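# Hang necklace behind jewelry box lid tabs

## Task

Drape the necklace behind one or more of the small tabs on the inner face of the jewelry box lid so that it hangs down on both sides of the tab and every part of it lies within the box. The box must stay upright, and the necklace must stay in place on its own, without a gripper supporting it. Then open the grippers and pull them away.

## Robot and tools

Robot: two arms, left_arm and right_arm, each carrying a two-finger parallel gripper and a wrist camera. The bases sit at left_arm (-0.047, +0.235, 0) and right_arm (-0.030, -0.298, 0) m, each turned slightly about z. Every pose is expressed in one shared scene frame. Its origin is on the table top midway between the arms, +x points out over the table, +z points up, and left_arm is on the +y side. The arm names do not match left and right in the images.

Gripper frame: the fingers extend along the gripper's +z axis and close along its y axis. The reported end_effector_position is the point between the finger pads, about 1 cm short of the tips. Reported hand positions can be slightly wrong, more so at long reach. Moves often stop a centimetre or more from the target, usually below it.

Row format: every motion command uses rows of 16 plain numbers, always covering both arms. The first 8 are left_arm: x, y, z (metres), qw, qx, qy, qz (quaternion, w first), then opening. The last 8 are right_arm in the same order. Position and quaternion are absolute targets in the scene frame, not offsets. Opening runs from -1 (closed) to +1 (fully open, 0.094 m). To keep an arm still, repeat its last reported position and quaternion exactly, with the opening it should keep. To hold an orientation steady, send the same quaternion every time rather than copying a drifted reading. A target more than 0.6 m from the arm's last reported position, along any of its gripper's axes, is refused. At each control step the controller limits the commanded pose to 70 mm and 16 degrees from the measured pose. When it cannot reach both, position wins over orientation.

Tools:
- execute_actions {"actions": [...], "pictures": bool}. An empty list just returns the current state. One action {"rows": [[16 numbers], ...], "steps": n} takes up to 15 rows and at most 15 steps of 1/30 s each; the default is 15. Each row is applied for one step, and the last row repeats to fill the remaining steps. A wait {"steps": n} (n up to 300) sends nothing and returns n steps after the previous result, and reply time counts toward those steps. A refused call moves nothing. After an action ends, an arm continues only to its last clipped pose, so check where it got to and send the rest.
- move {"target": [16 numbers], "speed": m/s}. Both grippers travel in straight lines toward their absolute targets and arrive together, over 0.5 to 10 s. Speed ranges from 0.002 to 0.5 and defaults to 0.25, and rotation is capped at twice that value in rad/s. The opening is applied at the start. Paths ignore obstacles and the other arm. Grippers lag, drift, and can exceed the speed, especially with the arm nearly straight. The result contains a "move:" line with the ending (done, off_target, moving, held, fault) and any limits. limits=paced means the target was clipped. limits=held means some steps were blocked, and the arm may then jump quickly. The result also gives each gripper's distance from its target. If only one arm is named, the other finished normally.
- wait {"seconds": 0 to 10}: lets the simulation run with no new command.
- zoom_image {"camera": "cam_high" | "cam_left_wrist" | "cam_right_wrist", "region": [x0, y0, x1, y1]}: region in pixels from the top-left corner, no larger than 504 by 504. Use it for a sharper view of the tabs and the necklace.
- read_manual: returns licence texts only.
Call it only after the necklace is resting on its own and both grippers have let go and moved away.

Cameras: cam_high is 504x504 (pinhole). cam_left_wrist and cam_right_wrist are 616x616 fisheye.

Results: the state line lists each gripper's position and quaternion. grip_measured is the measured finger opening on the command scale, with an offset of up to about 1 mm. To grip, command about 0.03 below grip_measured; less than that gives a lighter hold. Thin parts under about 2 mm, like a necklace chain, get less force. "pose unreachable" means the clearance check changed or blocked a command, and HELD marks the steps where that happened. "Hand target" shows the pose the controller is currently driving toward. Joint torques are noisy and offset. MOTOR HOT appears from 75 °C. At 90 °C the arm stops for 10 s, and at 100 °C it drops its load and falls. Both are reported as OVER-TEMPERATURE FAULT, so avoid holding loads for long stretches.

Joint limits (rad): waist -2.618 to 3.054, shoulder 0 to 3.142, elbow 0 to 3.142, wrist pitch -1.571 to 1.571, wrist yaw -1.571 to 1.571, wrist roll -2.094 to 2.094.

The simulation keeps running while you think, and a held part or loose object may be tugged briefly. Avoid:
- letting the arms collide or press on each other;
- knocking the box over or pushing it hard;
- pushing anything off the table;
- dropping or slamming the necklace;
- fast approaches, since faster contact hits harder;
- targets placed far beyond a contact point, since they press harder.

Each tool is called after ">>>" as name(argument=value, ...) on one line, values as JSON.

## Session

>>> execute_actions(actions=[])

Scene clock: 0.00 s of 4800.00 s.
left_arm: end_effector_position=(+0.2741, +0.5922, +0.2584) grip_measured=+1.000 end_effector_quat_wxyz=(+0.320, +0.430, +0.555, +0.636) | right_arm: end_effector_position=(+0.1970, +0.2095, +0.1269) grip_measured=+1.000 end_effector_quat_wxyz=(+0.711, -0.693, -0.107, -0.054)
Joint positions: left_arm=[0.954 1.627 0.858 0.786 0.602 1.755 0.094] | right_arm=[ 0.835  2.252  1.086  1.189 -0.711 -1.784  0.094]
Joint velocities: left_arm=[ 0.002 -0.002 -0.002 -0.022 -0.051  0.037  0.   ] | right_arm=[-0.012 -0.007 -0.002 -0.037  0.022  0.022  0.   ]
Joint torques (N m, as the arm reports them, + toward a larger angle): no reading
Hand target (left_arm): +0.274, +0.592, +0.267; +0.321, +0.428, +0.550, +0.642
Hand target (right_arm): +0.198, +0.211, +0.136; +0.716, -0.688, -0.106, -0.055

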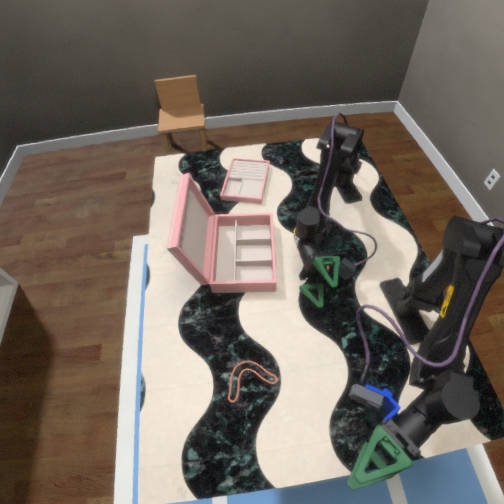

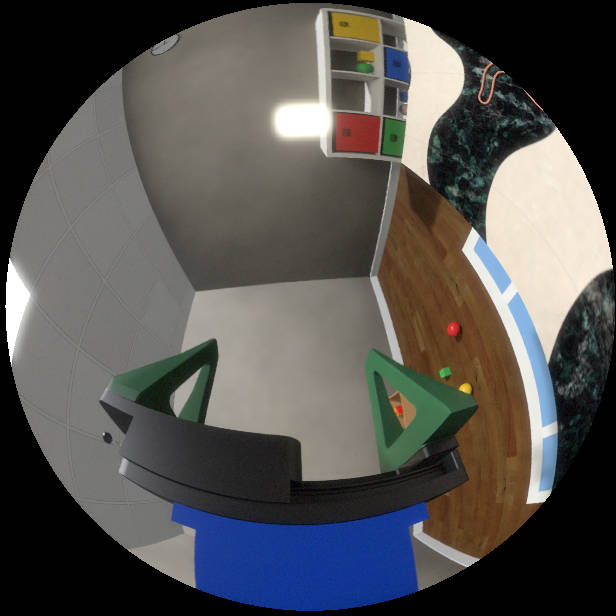

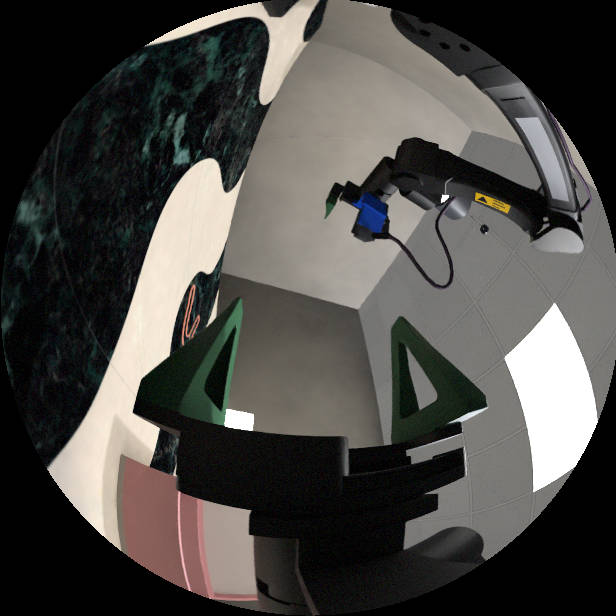

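>>> move(target=[0.40,0.37,0.12,0,0,1,0,-0.4, 0.19,0.04,0.315,0.709,-0.287,0.41,0.497,-1], speed=0.25)

Scene clock: 10.50 s of 4800.00 s.
left_arm: end_effector_position=(+0.3926, +0.3716, +0.1083) grip_measured=-0.399 end_effector_quat_wxyz=(+0.002, +0.002, +1.000, -0.005) | right_arm: end_effector_position=(+0.1999, +0.0471, +0.3099) grip_measured=-0.984 end_effector_quat_wxyz=(+0.702, -0.300, +0.431, +0.482)
Joint positions: left_arm=[ 0.209  2.404  2.406 -1.572  0.011  0.307  0.028] | right_arm=[ 0.739  1.606  0.537  1.563 -0.327  0.166  0.001]
Joint velocities: left_arm=[-0.002 -0.017 -0.002 -0.037  0.022  0.022 -0.   ] | right_arm=[-0.012  0.007 -0.012 -0.007 -0.007 -0.022  0.001]
Joint torques (N m, as the arm reports them, + toward a larger angle): left_arm=[ -0.51 -14.46   6.61   0.08   0.09  -0.11] | right_arm=[ 0.84 -8.78  4.63  2.06  0.18  0.09]
Hand target (left_arm): +0.398, +0.367, +0.119; +0.019, -0.000, +1.000, -0.008
Hand target (right_arm): +0.193, +0.044, +0.317; +0.704, -0.293, +0.424, +0.489
Off the commanded pose (left_arm): 0.014 m, 1 deg.
Off the commanded pose (right_arm): 0.013 m, 3 deg.
joint sent to its limit (left arm) — the command would take joint 4 (wrist pitch) past its lower limit, so that joint was sent only as far as its limit.
joint sent to its limit (right arm) — the command would take joint 4 (wrist pitch) past its upper limit, so that joint was sent only as far as its limit.
After step 90, 2.97 s passed at rest.
move: off_target (left_arm, right_arm)

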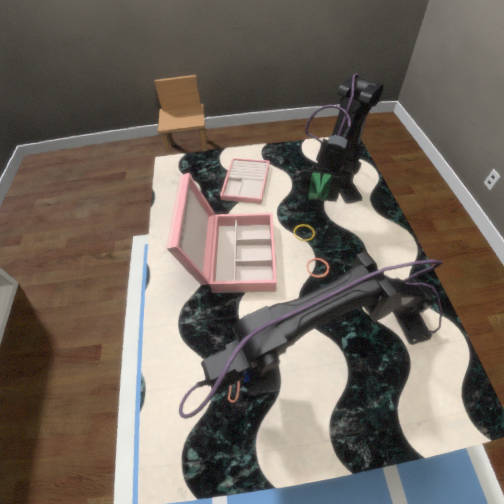

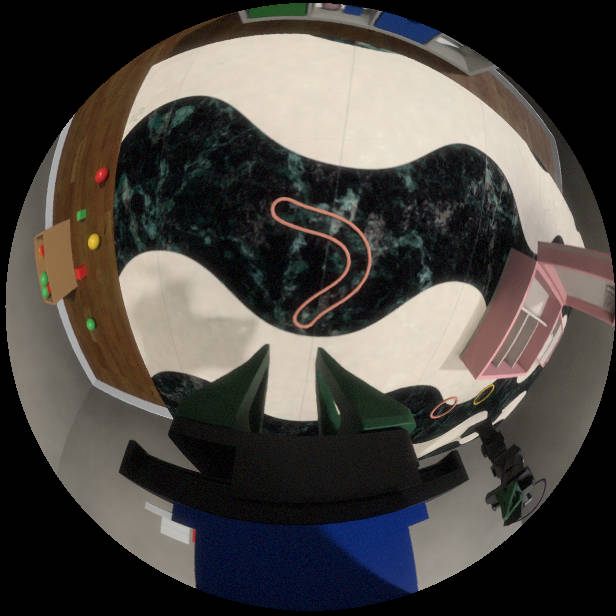

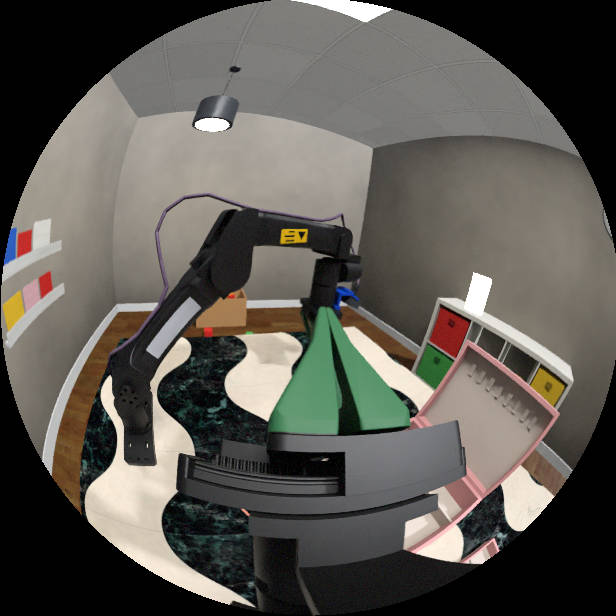

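>>> move(target=[0.385,0.335,0.04,0,0.383,0.924,0,-0.55, 0.193,0.044,0.317,0.704,-0.293,0.424,0.489,-1], speed=0.15)

Scene clock: 18.73 s of 4800.00 s.
left_arm: end_effector_position=(+0.3829, +0.3363, +0.0294) grip_measured=-0.548 end_effector_quat_wxyz=(-0.012, +0.375, +0.927, -0.012) | right_arm: end_effector_position=(+0.1988, +0.0479, +0.3100) grip_measured=-0.984 end_effector_quat_wxyz=(+0.701, -0.299, +0.431, +0.484)
Joint positions: left_arm=[ 0.138  2.322  1.947 -1.229  0.007  1.001  0.021] | right_arm=[ 0.744  1.606  0.537  1.563 -0.324  0.167  0.001]
Joint velocities: left_arm=[ 0.002  0.017 -0.007  0.037 -0.007  0.007  0.001] | right_arm=[-0.002 -0.002  0.017 -0.007  0.007  0.022  0.   ]
Joint torques (N m, as the arm reports them, + toward a larger angle): left_arm=[ -0.47 -15.83   4.06   0.12  -0.08   0.07] | right_arm=[ 0.66 -8.84  4.85  2.    0.2   0.09]
Hand target (left_arm): +0.386, +0.335, +0.040; -0.001, +0.383, +0.924, -0.001
Hand target (right_arm): +0.193, +0.044, +0.317; +0.704, -0.293, +0.424, +0.489
Off the commanded pose (left_arm): 0.011 m, 2 deg.
Off the commanded pose (right_arm): 0.010 m, 1 deg.
After step 90, 2.07 s passed at rest.
move: off_target (left_arm)

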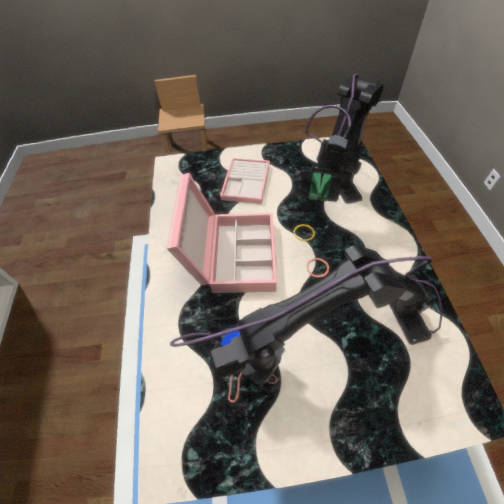

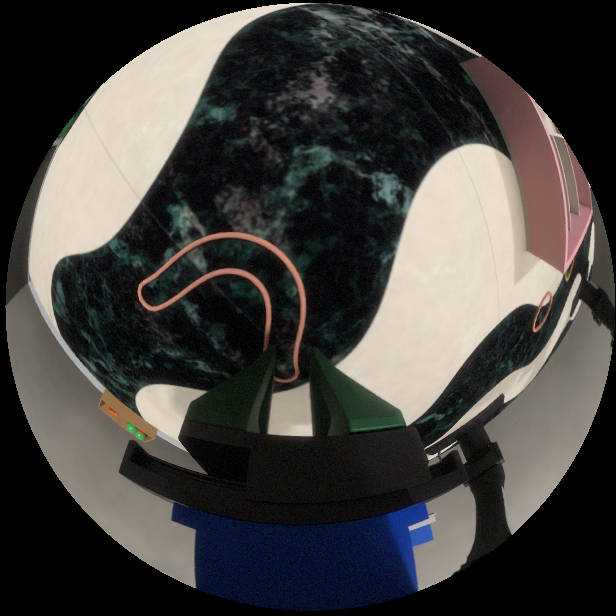

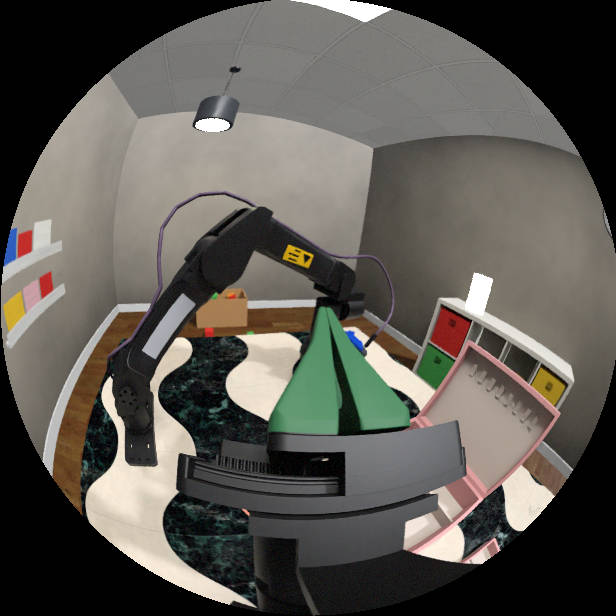

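>>> move(target=[0.388,0.325,0.008,0,0.383,0.924,0,-0.7, 0.193,0.044,0.317,0.704,-0.293,0.424,0.489,-1], speed=0.03)

Scene clock: 22.70 s of 4800.00 s.
left_arm: end_effector_position=(+0.3849, +0.3302, +0.0152) grip_measured=-0.699 end_effector_quat_wxyz=(-0.007, +0.382, +0.924, -0.001) | right_arm: end_effector_position=(+0.1988, +0.0479, +0.3100) grip_measured=-0.984 end_effector_quat_wxyz=(+0.701, -0.299, +0.431, +0.484)
Joint positions: left_arm=[ 0.118  2.313  1.876 -1.147 -0.006  0.998  0.014] | right_arm=[ 0.744  1.606  0.537  1.563 -0.324  0.167  0.001]
Joint velocities: left_arm=[ 0.002 -0.007 -0.022  0.007 -0.051 -0.022 -0.001] | right_arm=[-0.022 -0.027  0.007  0.037 -0.037  0.037  0.   ]
Joint torques (N m, as the arm reports them, + toward a larger angle): left_arm=[ -0.9  -12.91   3.04   0.58   0.03  -0.07] | right_arm=[ 0.56 -8.85  4.83  2.01  0.18  0.08]
Hand target (left_arm): +0.388, +0.325, +0.008; -0.001, +0.383, +0.924, -0.000
Hand target (right_arm): +0.193, +0.044, +0.317; +0.704, -0.293, +0.424, +0.489
Off the commanded pose (left_arm): 0.009 m, 1 deg.
Off the commanded pose (right_arm): 0.010 m, 1 deg.
move: done

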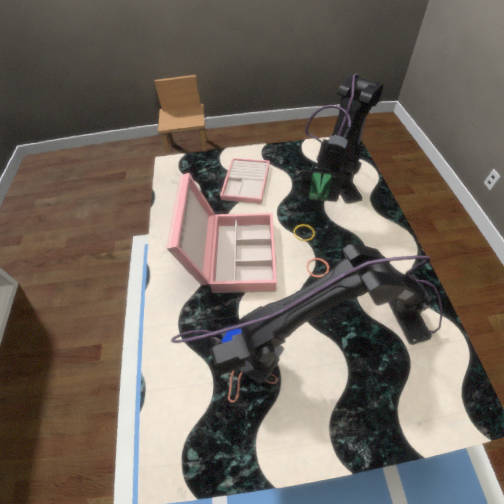

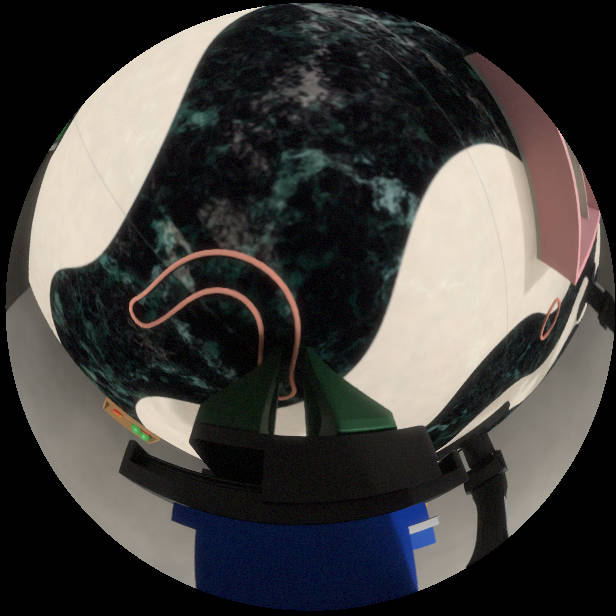

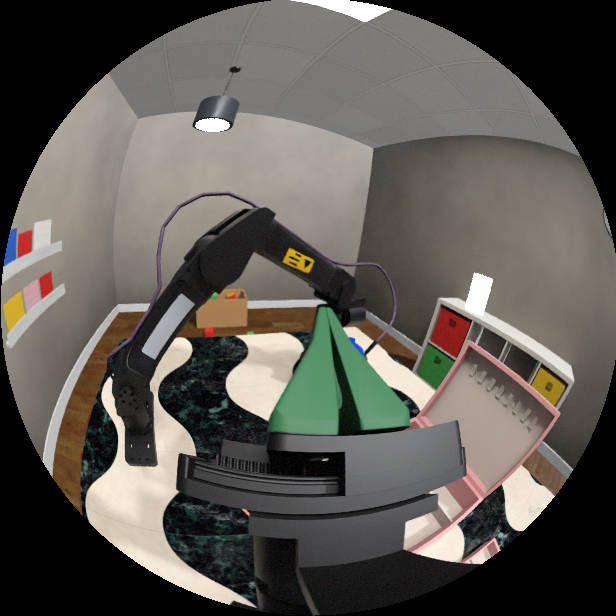

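>>> execute_actions(actions=[{"rows":[[0.388,0.325,0.006,0,0.383,0.924,0,-1, 0.193,0.044,0.317,0.704,-0.293,0.424,0.489,-1]],"steps":15}])

Scene clock: 24.37 s of 4800.00 s.
left_arm: end_effector_position=(+0.3885, +0.3312, +0.0152) grip_measured=-0.977 end_effector_quat_wxyz=(-0.001, +0.382, +0.924, +0.003) | right_arm: end_effector_position=(+0.1988, +0.0479, +0.3100) grip_measured=-0.984 end_effector_quat_wxyz=(+0.701, -0.299, +0.431, +0.484)
Joint positions: left_arm=[ 0.118  2.313  1.876 -1.132 -0.007  0.997  0.001] | right_arm=[ 0.744  1.606  0.537  1.563 -0.324  0.167  0.001]
Joint velocities: left_arm=[-0.017  0.002 -0.007 -0.007 -0.007  0.037 -0.001] | right_arm=[ 0.002  0.012  0.002 -0.066 -0.051 -0.095 -0.001]
Joint torques (N m, as the arm reports them, + toward a larger angle): left_arm=[ -0.87 -12.9    2.5    0.52   0.02  -0.12] | right_arm=[ 0.6  -8.88  4.83  2.01  0.19  0.09]
Hand target (left_arm): +0.388, +0.325, +0.006; -0.000, +0.383, +0.924, -0.000
Hand target (right_arm): +0.193, +0.044, +0.317; +0.704, -0.293, +0.424, +0.489
Off the commanded pose (left_arm): 0.011 m, 0 deg.
Off the commanded pose (right_arm): 0.010 m, 1 deg.
Steps of this call (steps 1 to 35: nothing new was sent; steps 36 to 50: all 15 steps of this action). Readings (end_effector_position):
36: left_arm (+0.3860, +0.3306, +0.0152) | right_arm (+0.1988, +0.0479, +0.3100)
37: left_arm (+0.3879, +0.3311, +0.0152) | right_arm (+0.1988, +0.0479, +0.3100)
39: left_arm (+0.3885, +0.3312, +0.0152) | right_arm (+0.1988, +0.0479, +0.3100)
43: left_arm (+0.3885, +0.3312, +0.0152) | right_arm (+0.1988, +0.0479, +0.3100)
50: the state above

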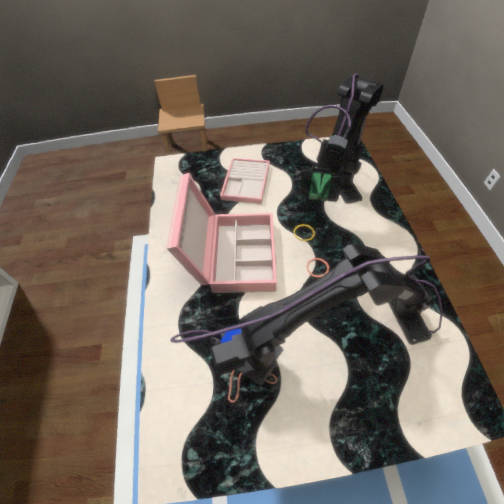

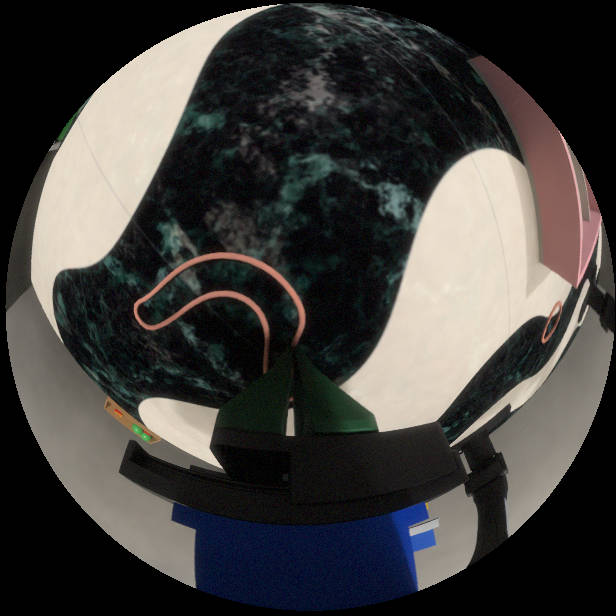

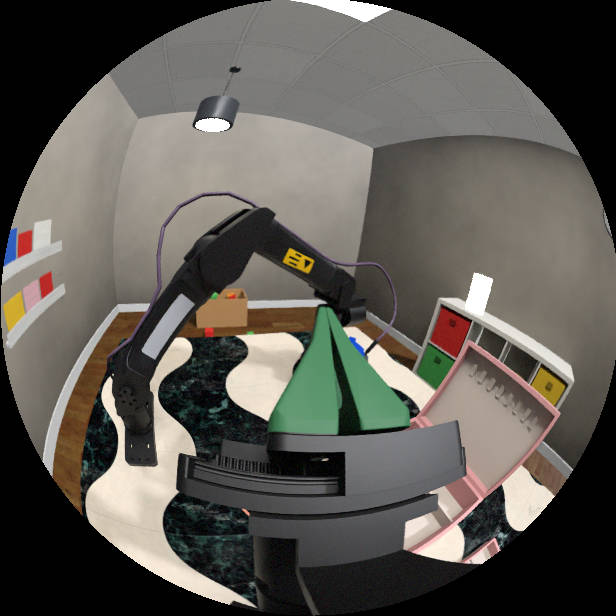

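Seems gripped. Go to handover.

>>> move(target=[0.225,0.15,0.37,0.164,-0.09,0.844,-0.502,-1, 0.205,0.08,0.315,0.709,-0.287,0.41,0.497,-1], speed=0.12)

Scene clock: 32.77 s of 4800.00 s.
left_arm: end_effector_position=(+0.2273, +0.1572, +0.3577) grip_measured=-0.977 end_effector_quat_wxyz=(+0.168, -0.107, +0.849, -0.489) | right_arm: end_effector_position=(+0.2050, +0.0766, +0.3023) grip_measured=-0.984 end_effector_quat_wxyz=(+0.693, -0.298, +0.437, +0.490)
Joint positions: left_arm=[ 0.204  1.41   1.705 -1.576  1.064 -0.124  0.001] | right_arm=[ 0.791  1.712  0.627  1.563 -0.286  0.161  0.001]
Joint velocities: left_arm=[-0.027 -0.002 -0.017 -0.095 -0.022 -0.022 -0.001] | right_arm=[-0.002  0.002 -0.012  0.037 -0.007  0.066 -0.   ]
Joint torques (N m, as the arm reports them, + toward a larger angle): left_arm=[-0.62 -6.27  5.98  0.56  0.7  -0.1 ] | right_arm=[ 0.61 -6.91  8.25  2.06  0.17 -0.04]
Hand target (left_arm): +0.221, +0.151, +0.372; +0.179, -0.094, +0.842, -0.500
Hand target (right_arm): +0.205, +0.080, +0.315; +0.704, -0.293, +0.420, +0.492
Off the commanded pose (left_arm): 0.014 m, 3 deg.
Off the commanded pose (right_arm): 0.013 m, 4 deg.
joint sent to its limit (left arm) — the command would take joint 4 (wrist pitch) past its lower limit, so that joint was sent only as far as its limit.
joint sent to its limit (right arm) — the command would take joint 4 (wrist pitch) past its upper limit, so that joint was sent only as far as its limit.
move: off_target (left_arm, right_arm)

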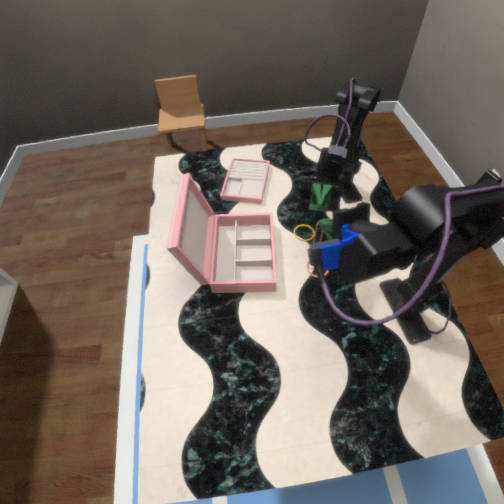

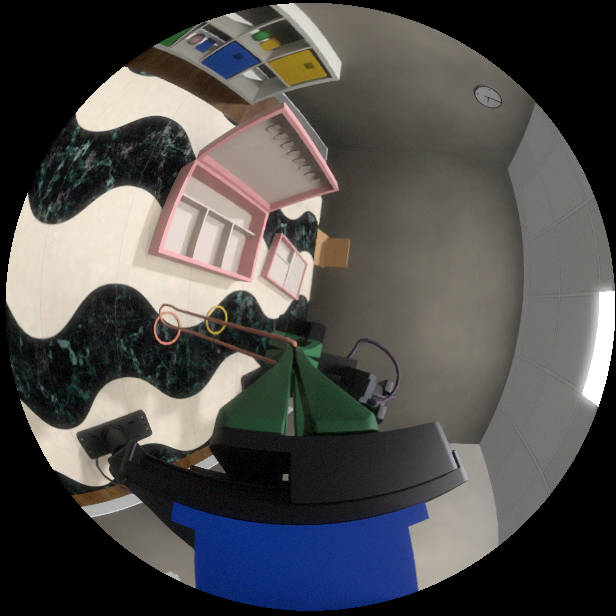

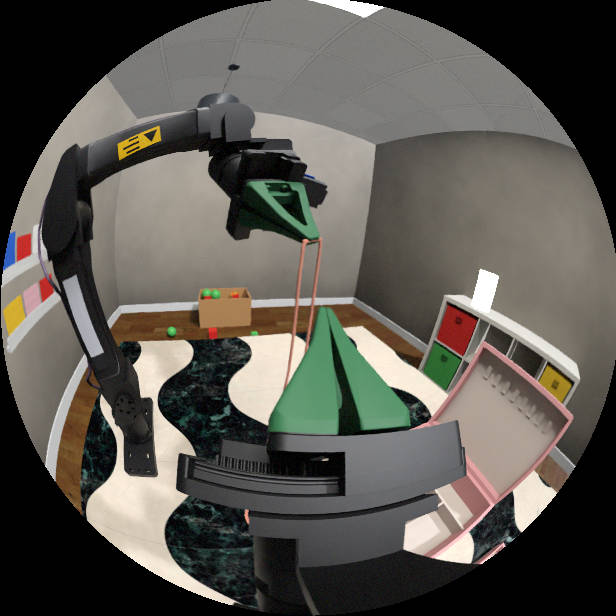

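>>> move(target=[0.221,0.151,0.372,0.179,-0.094,0.842,-0.5,-1, 0.201,0.117,0.312,0.709,-0.287,0.41,0.497,-1], speed=0.05)

Scene clock: 36.03 s of 4800.00 s.
left_arm: end_effector_position=(+0.2273, +0.1570, +0.3580) grip_measured=-0.977 end_effector_quat_wxyz=(+0.167, -0.108, +0.849, -0.490) | right_arm: end_effector_position=(+0.2007, +0.1143, +0.2989) grip_measured=-0.984 end_effector_quat_wxyz=(+0.695, -0.298, +0.431, +0.493)
Joint positions: left_arm=[ 0.204  1.41   1.705 -1.576  1.066 -0.127  0.001] | right_arm=[ 0.874  1.824  0.741  1.564 -0.219  0.124  0.001]
Joint velocities: left_arm=[-0.017 -0.002 -0.007  0.051  0.007  0.022  0.001] | right_arm=[ 0.002  0.007 -0.007  0.022 -0.022 -0.007  0.   ]
Joint torques (N m, as the arm reports them, + toward a larger angle): left_arm=[-0.47 -6.48  5.7   0.55  0.69 -0.07] | right_arm=[ 0.59 -8.36  8.22  2.07  0.12 -0.04]
Hand target (left_arm): +0.220, +0.151, +0.372; +0.180, -0.094, +0.842, -0.500
Hand target (right_arm): +0.201, +0.117, +0.312; +0.706, -0.290, +0.415, +0.494
Off the commanded pose (left_arm): 0.017 m, 3 deg.
Off the commanded pose (right_arm): 0.013 m, 3 deg.
joint sent to its limit (left arm) — the command would take joint 4 (wrist pitch) past its lower limit, so that joint was sent only as far as its limit.
joint sent to its limit (right arm) — the command would take joint 4 (wrist pitch) past its upper limit, so that joint was sent only as far as its limit.
move: off_target (left_arm, right_arm)

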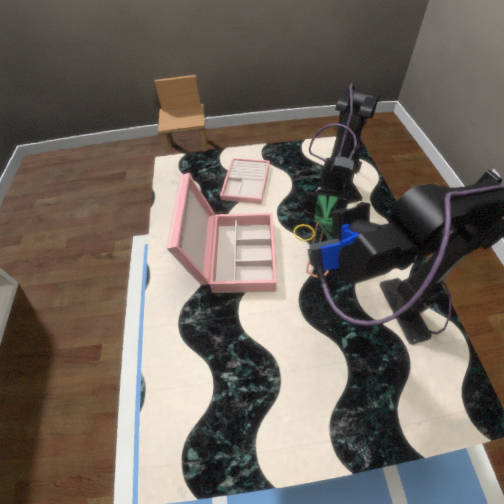

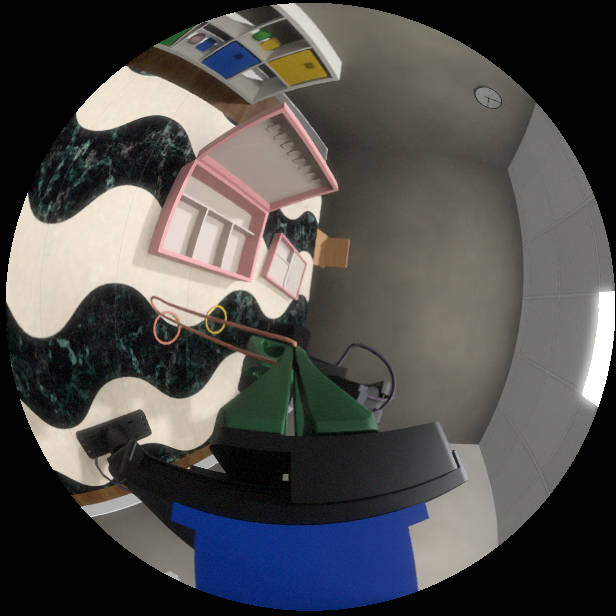

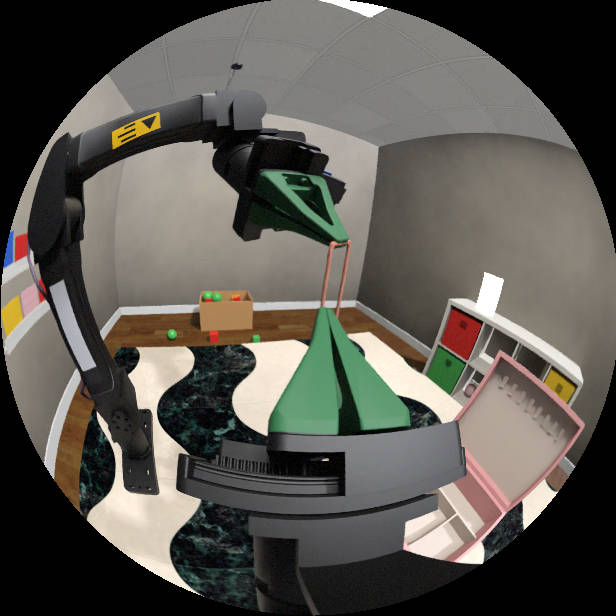

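>>> execute_actions(actions=[])

Scene clock: 47.00 s of 4800.00 s.
left_arm: end_effector_position=(+0.2273, +0.1570, +0.3580) grip_measured=-0.977 end_effector_quat_wxyz=(+0.167, -0.108, +0.849, -0.490) | right_arm: end_effector_position=(+0.2011, +0.1141, +0.2990) grip_measured=-0.984 end_effector_quat_wxyz=(+0.696, -0.297, +0.431, +0.492)
Joint positions: left_arm=[ 0.204  1.41   1.705 -1.576  1.066 -0.127  0.001] | right_arm=[ 0.874  1.824  0.741  1.564 -0.216  0.123  0.001]
Joint velocities: left_arm=[ 0.002  0.002 -0.012  0.007 -0.066 -0.081  0.001] | right_arm=[-0.007 -0.002  0.002 -0.037  0.022 -0.007 -0.001]
Joint torques (N m, as the arm reports them, + toward a larger angle): left_arm=[-0.48 -6.47  5.7   0.55  0.72 -0.06] | right_arm=[ 0.49 -8.32  8.22  2.07  0.13 -0.05]
Hand target (left_arm): +0.220, +0.151, +0.372; +0.180, -0.094, +0.842, -0.500
Hand target (right_arm): +0.201, +0.117, +0.312; +0.706, -0.291, +0.415, +0.494
Off the commanded pose (left_arm): 0.016 m, 2 deg.
Off the commanded pose (right_arm): 0.013 m, 3 deg.
Steps of this call (steps 1 to 329: nothing new was sent). Readings (end_effector_position):
1: left_arm (+0.2273, +0.1570, +0.3580) | right_arm (+0.2008, +0.1143, +0.2990)
2: left_arm (+0.2273, +0.1570, +0.3580) | right_arm (+0.2008, +0.1143, +0.2990)
4: left_arm (+0.2273, +0.1570, +0.3580) | right_arm (+0.2010, +0.1142, +0.2990)
8: left_arm (+0.2273, +0.1570, +0.3580) | right_arm (+0.2011, +0.1142, +0.2990)
329: the state above

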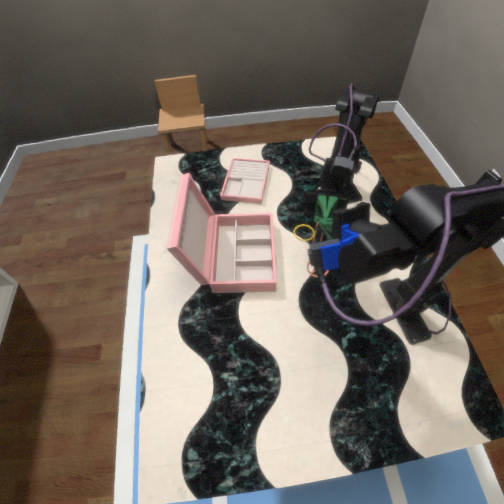

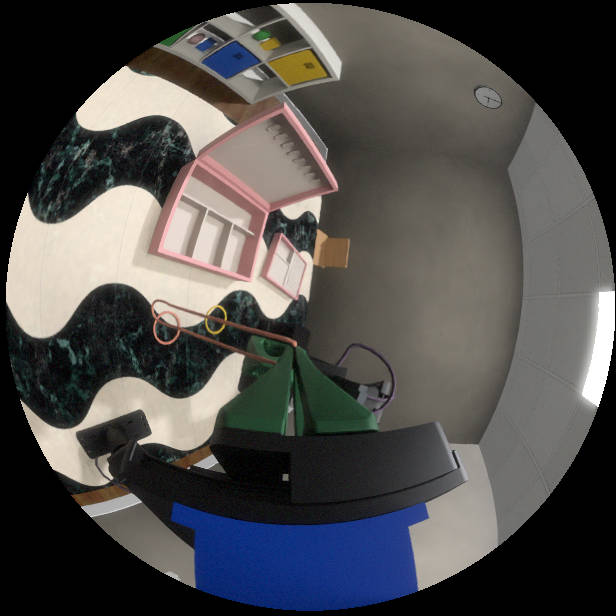

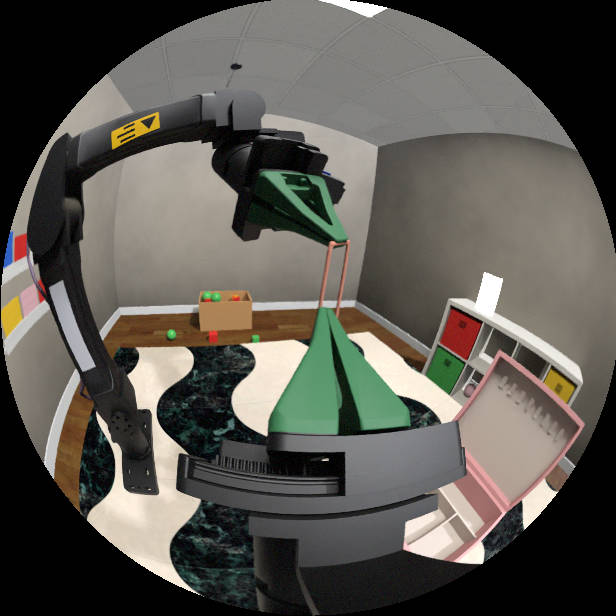

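>>> execute_actions(actions=[{"rows":[[0.221,0.151,0.372,0.179,-0.094,0.842,-0.5,-1,0.209,0.125,0.314,0.709,-0.287,0.41,0.497,-1]],"steps":15}])

>>> zoom_image(camera="cam_right_wrist", region=[250,220,410,380])

Scene clock: 49.30 s of 4800.00 s.
left_arm: end_effector_position=(+0.2273, +0.1570, +0.3580) grip_measured=-0.977 end_effector_quat_wxyz=(+0.167, -0.108, +0.849, -0.490) | right_arm: end_effector_position=(+0.2075, +0.1235, +0.3014) grip_measured=-0.984 end_effector_quat_wxyz=(+0.700, -0.295, +0.425, +0.493)
Joint positions: left_arm=[ 0.204  1.41   1.705 -1.576  1.066 -0.127  0.001] | right_arm=[ 0.874  1.866  0.796  1.568 -0.216  0.123  0.001]
Joint velocities: left_arm=[-0.002 -0.002  0.007 -0.051 -0.037  0.022  0.001] | right_arm=[-0.007 -0.012 -0.012  0.081 -0.051  0.081  0.001]
Joint torques (N m, as the arm reports them, + toward a larger angle): left_arm=[-0.48 -6.48  5.7   0.55  0.72 -0.06] | right_arm=[ 0.06 -8.93  8.24  2.02  0.11 -0.01]
Hand target (left_arm): +0.220, +0.151, +0.372; +0.180, -0.094, +0.842, -0.500
Hand target (right_arm): +0.209, +0.125, +0.314; +0.709, -0.287, +0.411, +0.496
Off the commanded pose (left_arm): 0.016 m, 2 deg.
Off the commanded pose (right_arm): 0.013 m, 2 deg.
joint sent to its limit (left arm) — the command would take joint 4 (wrist pitch) past its lower limit, so that joint was sent only as far as its limit.
joint sent to its limit (right arm) — the command would take joint 4 (wrist pitch) past its upper limit, so that joint was sent only as far as its limit.
Steps of this call (steps 1 to 54: nothing new was sent; steps 55 to 69: all 15 steps of this action). Readings (end_effector_position):
55: left_arm (+0.2273, +0.1570, +0.3580) | right_arm (+0.2019, +0.1152, +0.2995)
56: left_arm (+0.2273, +0.1570, +0.3580) | right_arm (+0.2035, +0.1176, +0.3011)
58: left_arm (+0.2273, +0.1570, +0.3580) | right_arm (+0.2063, +0.1217, +0.3023)
62: left_arm (+0.2273, +0.1570, +0.3580) | right_arm (+0.2075, +0.1235, +0.3014)
69: the state above

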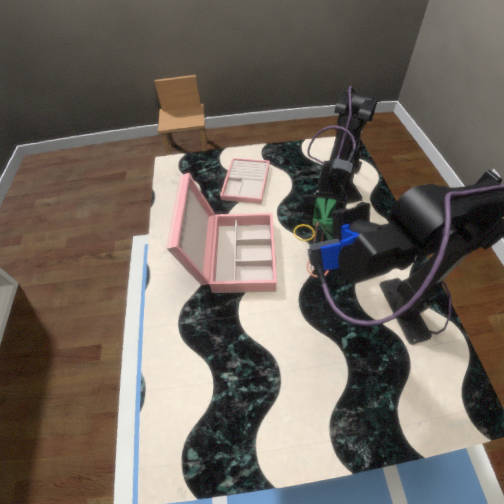

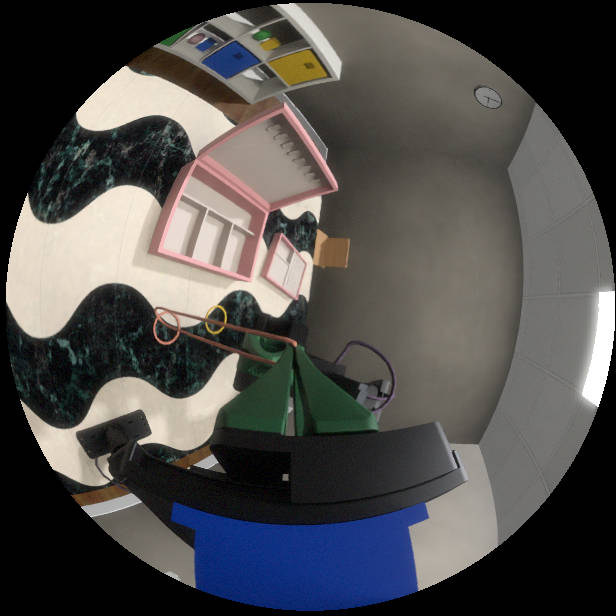

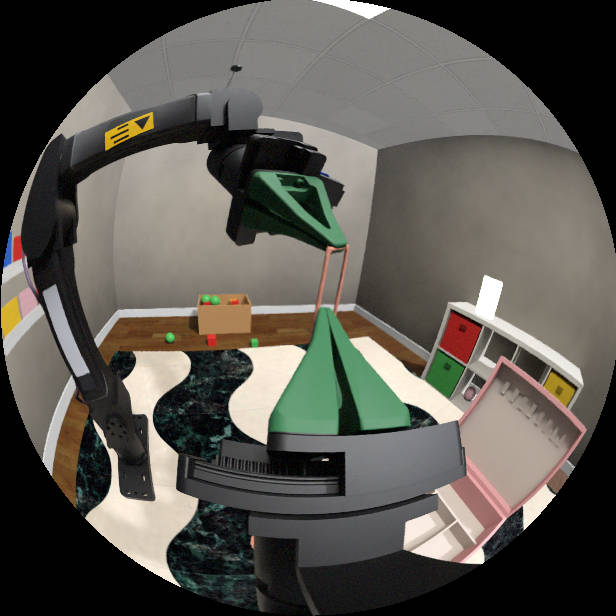

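Region (250, 220, 410, 380) of cam_right_wrist's 616x616 image, scaled by 3.150, with more detail than that image has.

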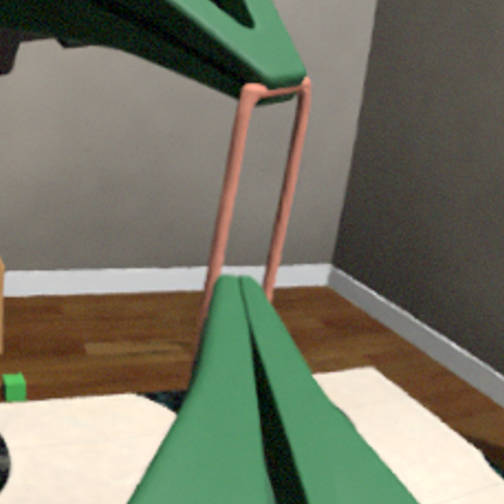

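Continue radially a bit more.

>>> execute_actions(actions=[{"rows":[[0.221,0.151,0.372,0.179,-0.094,0.842,-0.5,-1,0.215,0.135,0.316,0.709,-0.287,0.41,0.497,-1]],"steps":15}])

>>> zoom_image(camera="cam_right_wrist", region=[250,220,410,380])

Scene clock: 53.23 s of 4800.00 s.
left_arm: end_effector_position=(+0.2273, +0.1570, +0.3580) grip_measured=-0.977 end_effector_quat_wxyz=(+0.167, -0.108, +0.849, -0.490) | right_arm: end_effector_position=(+0.2127, +0.1312, +0.3083) grip_measured=-0.984 end_effector_quat_wxyz=(+0.705, -0.291, +0.415, +0.495)
Joint positions: left_arm=[ 0.204  1.41   1.705 -1.576  1.066 -0.127  0.001] | right_arm=[ 0.874  1.897  0.85   1.567 -0.216  0.123  0.001]
Joint velocities: left_arm=[-0.002  0.017  0.002  0.037  0.007  0.022  0.   ] | right_arm=[-0.002 -0.007  0.002 -0.007 -0.081  0.037 -0.001]
Joint torques (N m, as the arm reports them, + toward a larger angle): left_arm=[-0.48 -6.47  5.69  0.55  0.71 -0.07] | right_arm=[ 0.27 -9.17  8.32  1.79  0.14  0.  ]
Hand target (left_arm): +0.220, +0.151, +0.372; +0.180, -0.094, +0.842, -0.500
Hand target (right_arm): +0.215, +0.135, +0.316; +0.709, -0.287, +0.410, +0.497
Off the commanded pose (left_arm): 0.016 m, 2 deg.
Off the commanded pose (right_arm): 0.009 m, 1 deg.
joint sent to its limit (left arm) — the command would take joint 4 (wrist pitch) past its lower limit, so that joint was sent only as far as its limit.
Steps of this call (steps 1 to 103: nothing new was sent; steps 104 to 118: all 15 steps of this action). Readings (end_effector_position):
104: left_arm (+0.2273, +0.1570, +0.3580) | right_arm (+0.2082, +0.1245, +0.3020)
105: left_arm (+0.2273, +0.1570, +0.3580) | right_arm (+0.2096, +0.1266, +0.3040)
107: left_arm (+0.2273, +0.1570, +0.3580) | right_arm (+0.2119, +0.1300, +0.3068)
111: left_arm (+0.2273, +0.1570, +0.3580) | right_arm (+0.2127, +0.1312, +0.3083)
118: the state above

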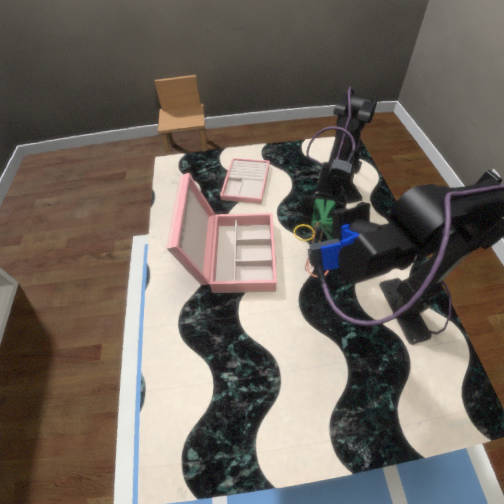

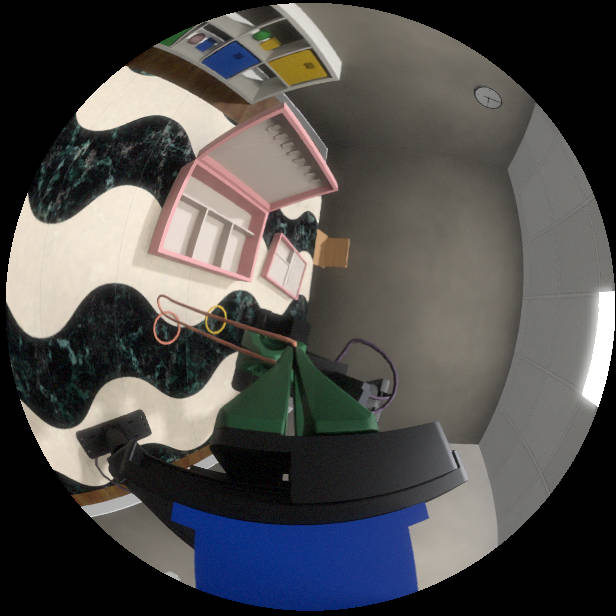

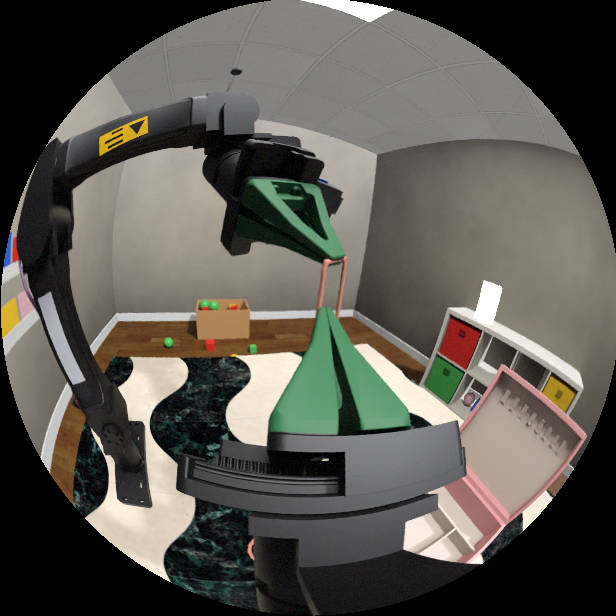

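Region (250, 220, 410, 380) of cam_right_wrist's 616x616 image, scaled by 3.150, with more detail than that image has.

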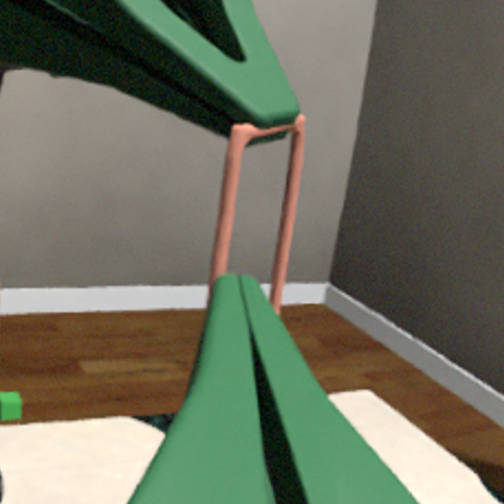

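>>> execute_actions(actions=[{"rows":[[0.221,0.151,0.372,0.179,-0.094,0.842,-0.5,-1,0.223,0.135,0.314,0.709,-0.287,0.41,0.497,-1]],"steps":15}])

>>> zoom_image(camera="cam_right_wrist", region=[250,220,410,380])

Scene clock: 55.87 s of 4800.00 s.
left_arm: end_effector_position=(+0.2273, +0.1570, +0.3580) grip_measured=-0.977 end_effector_quat_wxyz=(+0.167, -0.108, +0.849, -0.490) | right_arm: end_effector_position=(+0.2185, +0.1334, +0.3044) grip_measured=-0.984 end_effector_quat_wxyz=(+0.705, -0.291, +0.418, +0.493)
Joint positions: left_arm=[ 0.204  1.41   1.705 -1.576  1.066 -0.127  0.001] | right_arm=[ 0.865  1.918  0.866  1.568 -0.221  0.125  0.001]
Joint velocities: left_arm=[-0.007 -0.007 -0.002  0.007  0.022  0.051 -0.001] | right_arm=[-0.007 -0.007  0.007 -0.022 -0.081 -0.022  0.002]
Joint torques (N m, as the arm reports them, + toward a larger angle): left_arm=[-0.5  -6.48  5.69  0.55  0.72 -0.06] | right_arm=[-0.5  -9.63  8.38  1.83  0.03  0.08]
Hand target (left_arm): +0.220, +0.151, +0.372; +0.180, -0.094, +0.842, -0.500
Hand target (right_arm): +0.223, +0.135, +0.314; +0.709, -0.287, +0.410, +0.497
Off the commanded pose (left_arm): 0.016 m, 2 deg.
Off the commanded pose (right_arm): 0.011 m, 1 deg.
joint sent to its limit (left arm) — the command would take joint 4 (wrist pitch) past its lower limit, so that joint was sent only as far as its limit.
Steps of this call (steps 1 to 64: nothing new was sent; steps 65 to 79: all 15 steps of this action). Readings (end_effector_position):
65: left_arm (+0.2273, +0.1570, +0.3580) | right_arm (+0.2130, +0.1315, +0.3080)
66: left_arm (+0.2273, +0.1570, +0.3580) | right_arm (+0.2142, +0.1322, +0.3080)
68: left_arm (+0.2273, +0.1570, +0.3580) | right_arm (+0.2169, +0.1330, +0.3067)
72: left_arm (+0.2273, +0.1570, +0.3580) | right_arm (+0.2187, +0.1333, +0.3044)
79: the state above

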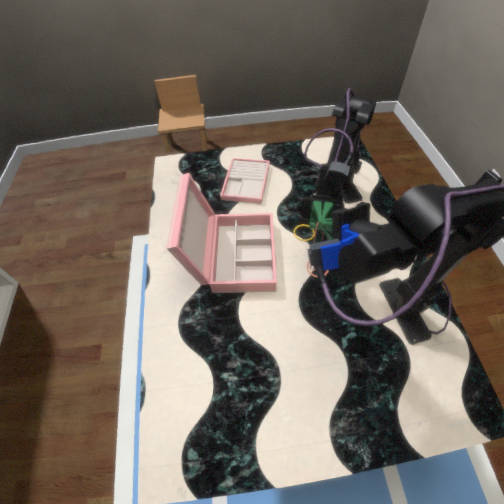

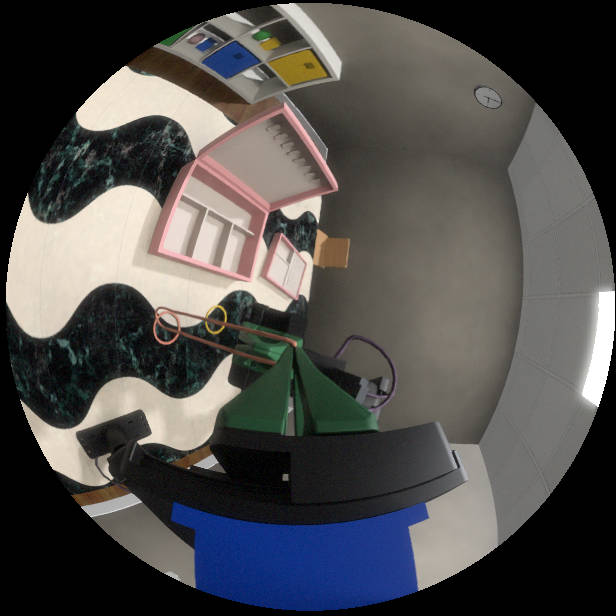

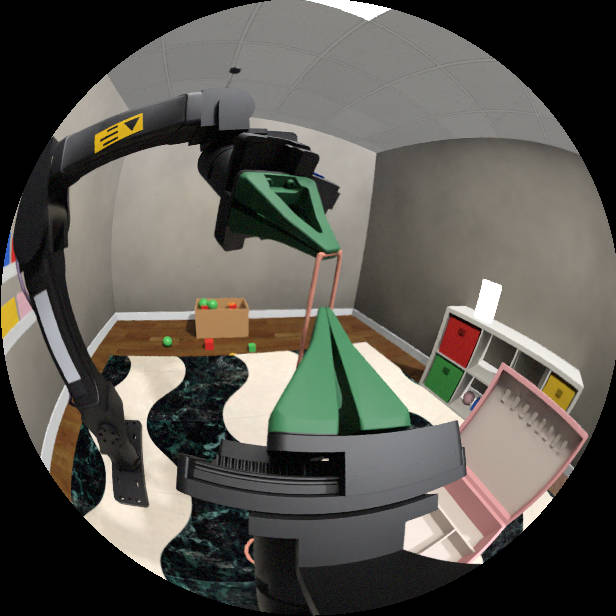

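Region (250, 220, 410, 380) of cam_right_wrist's 616x616 image, scaled by 3.150, with more detail than that image has.

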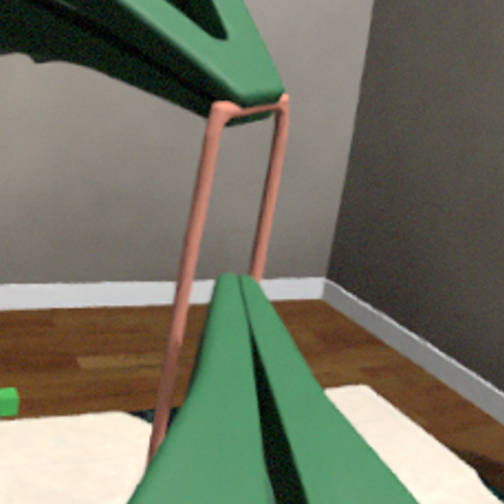

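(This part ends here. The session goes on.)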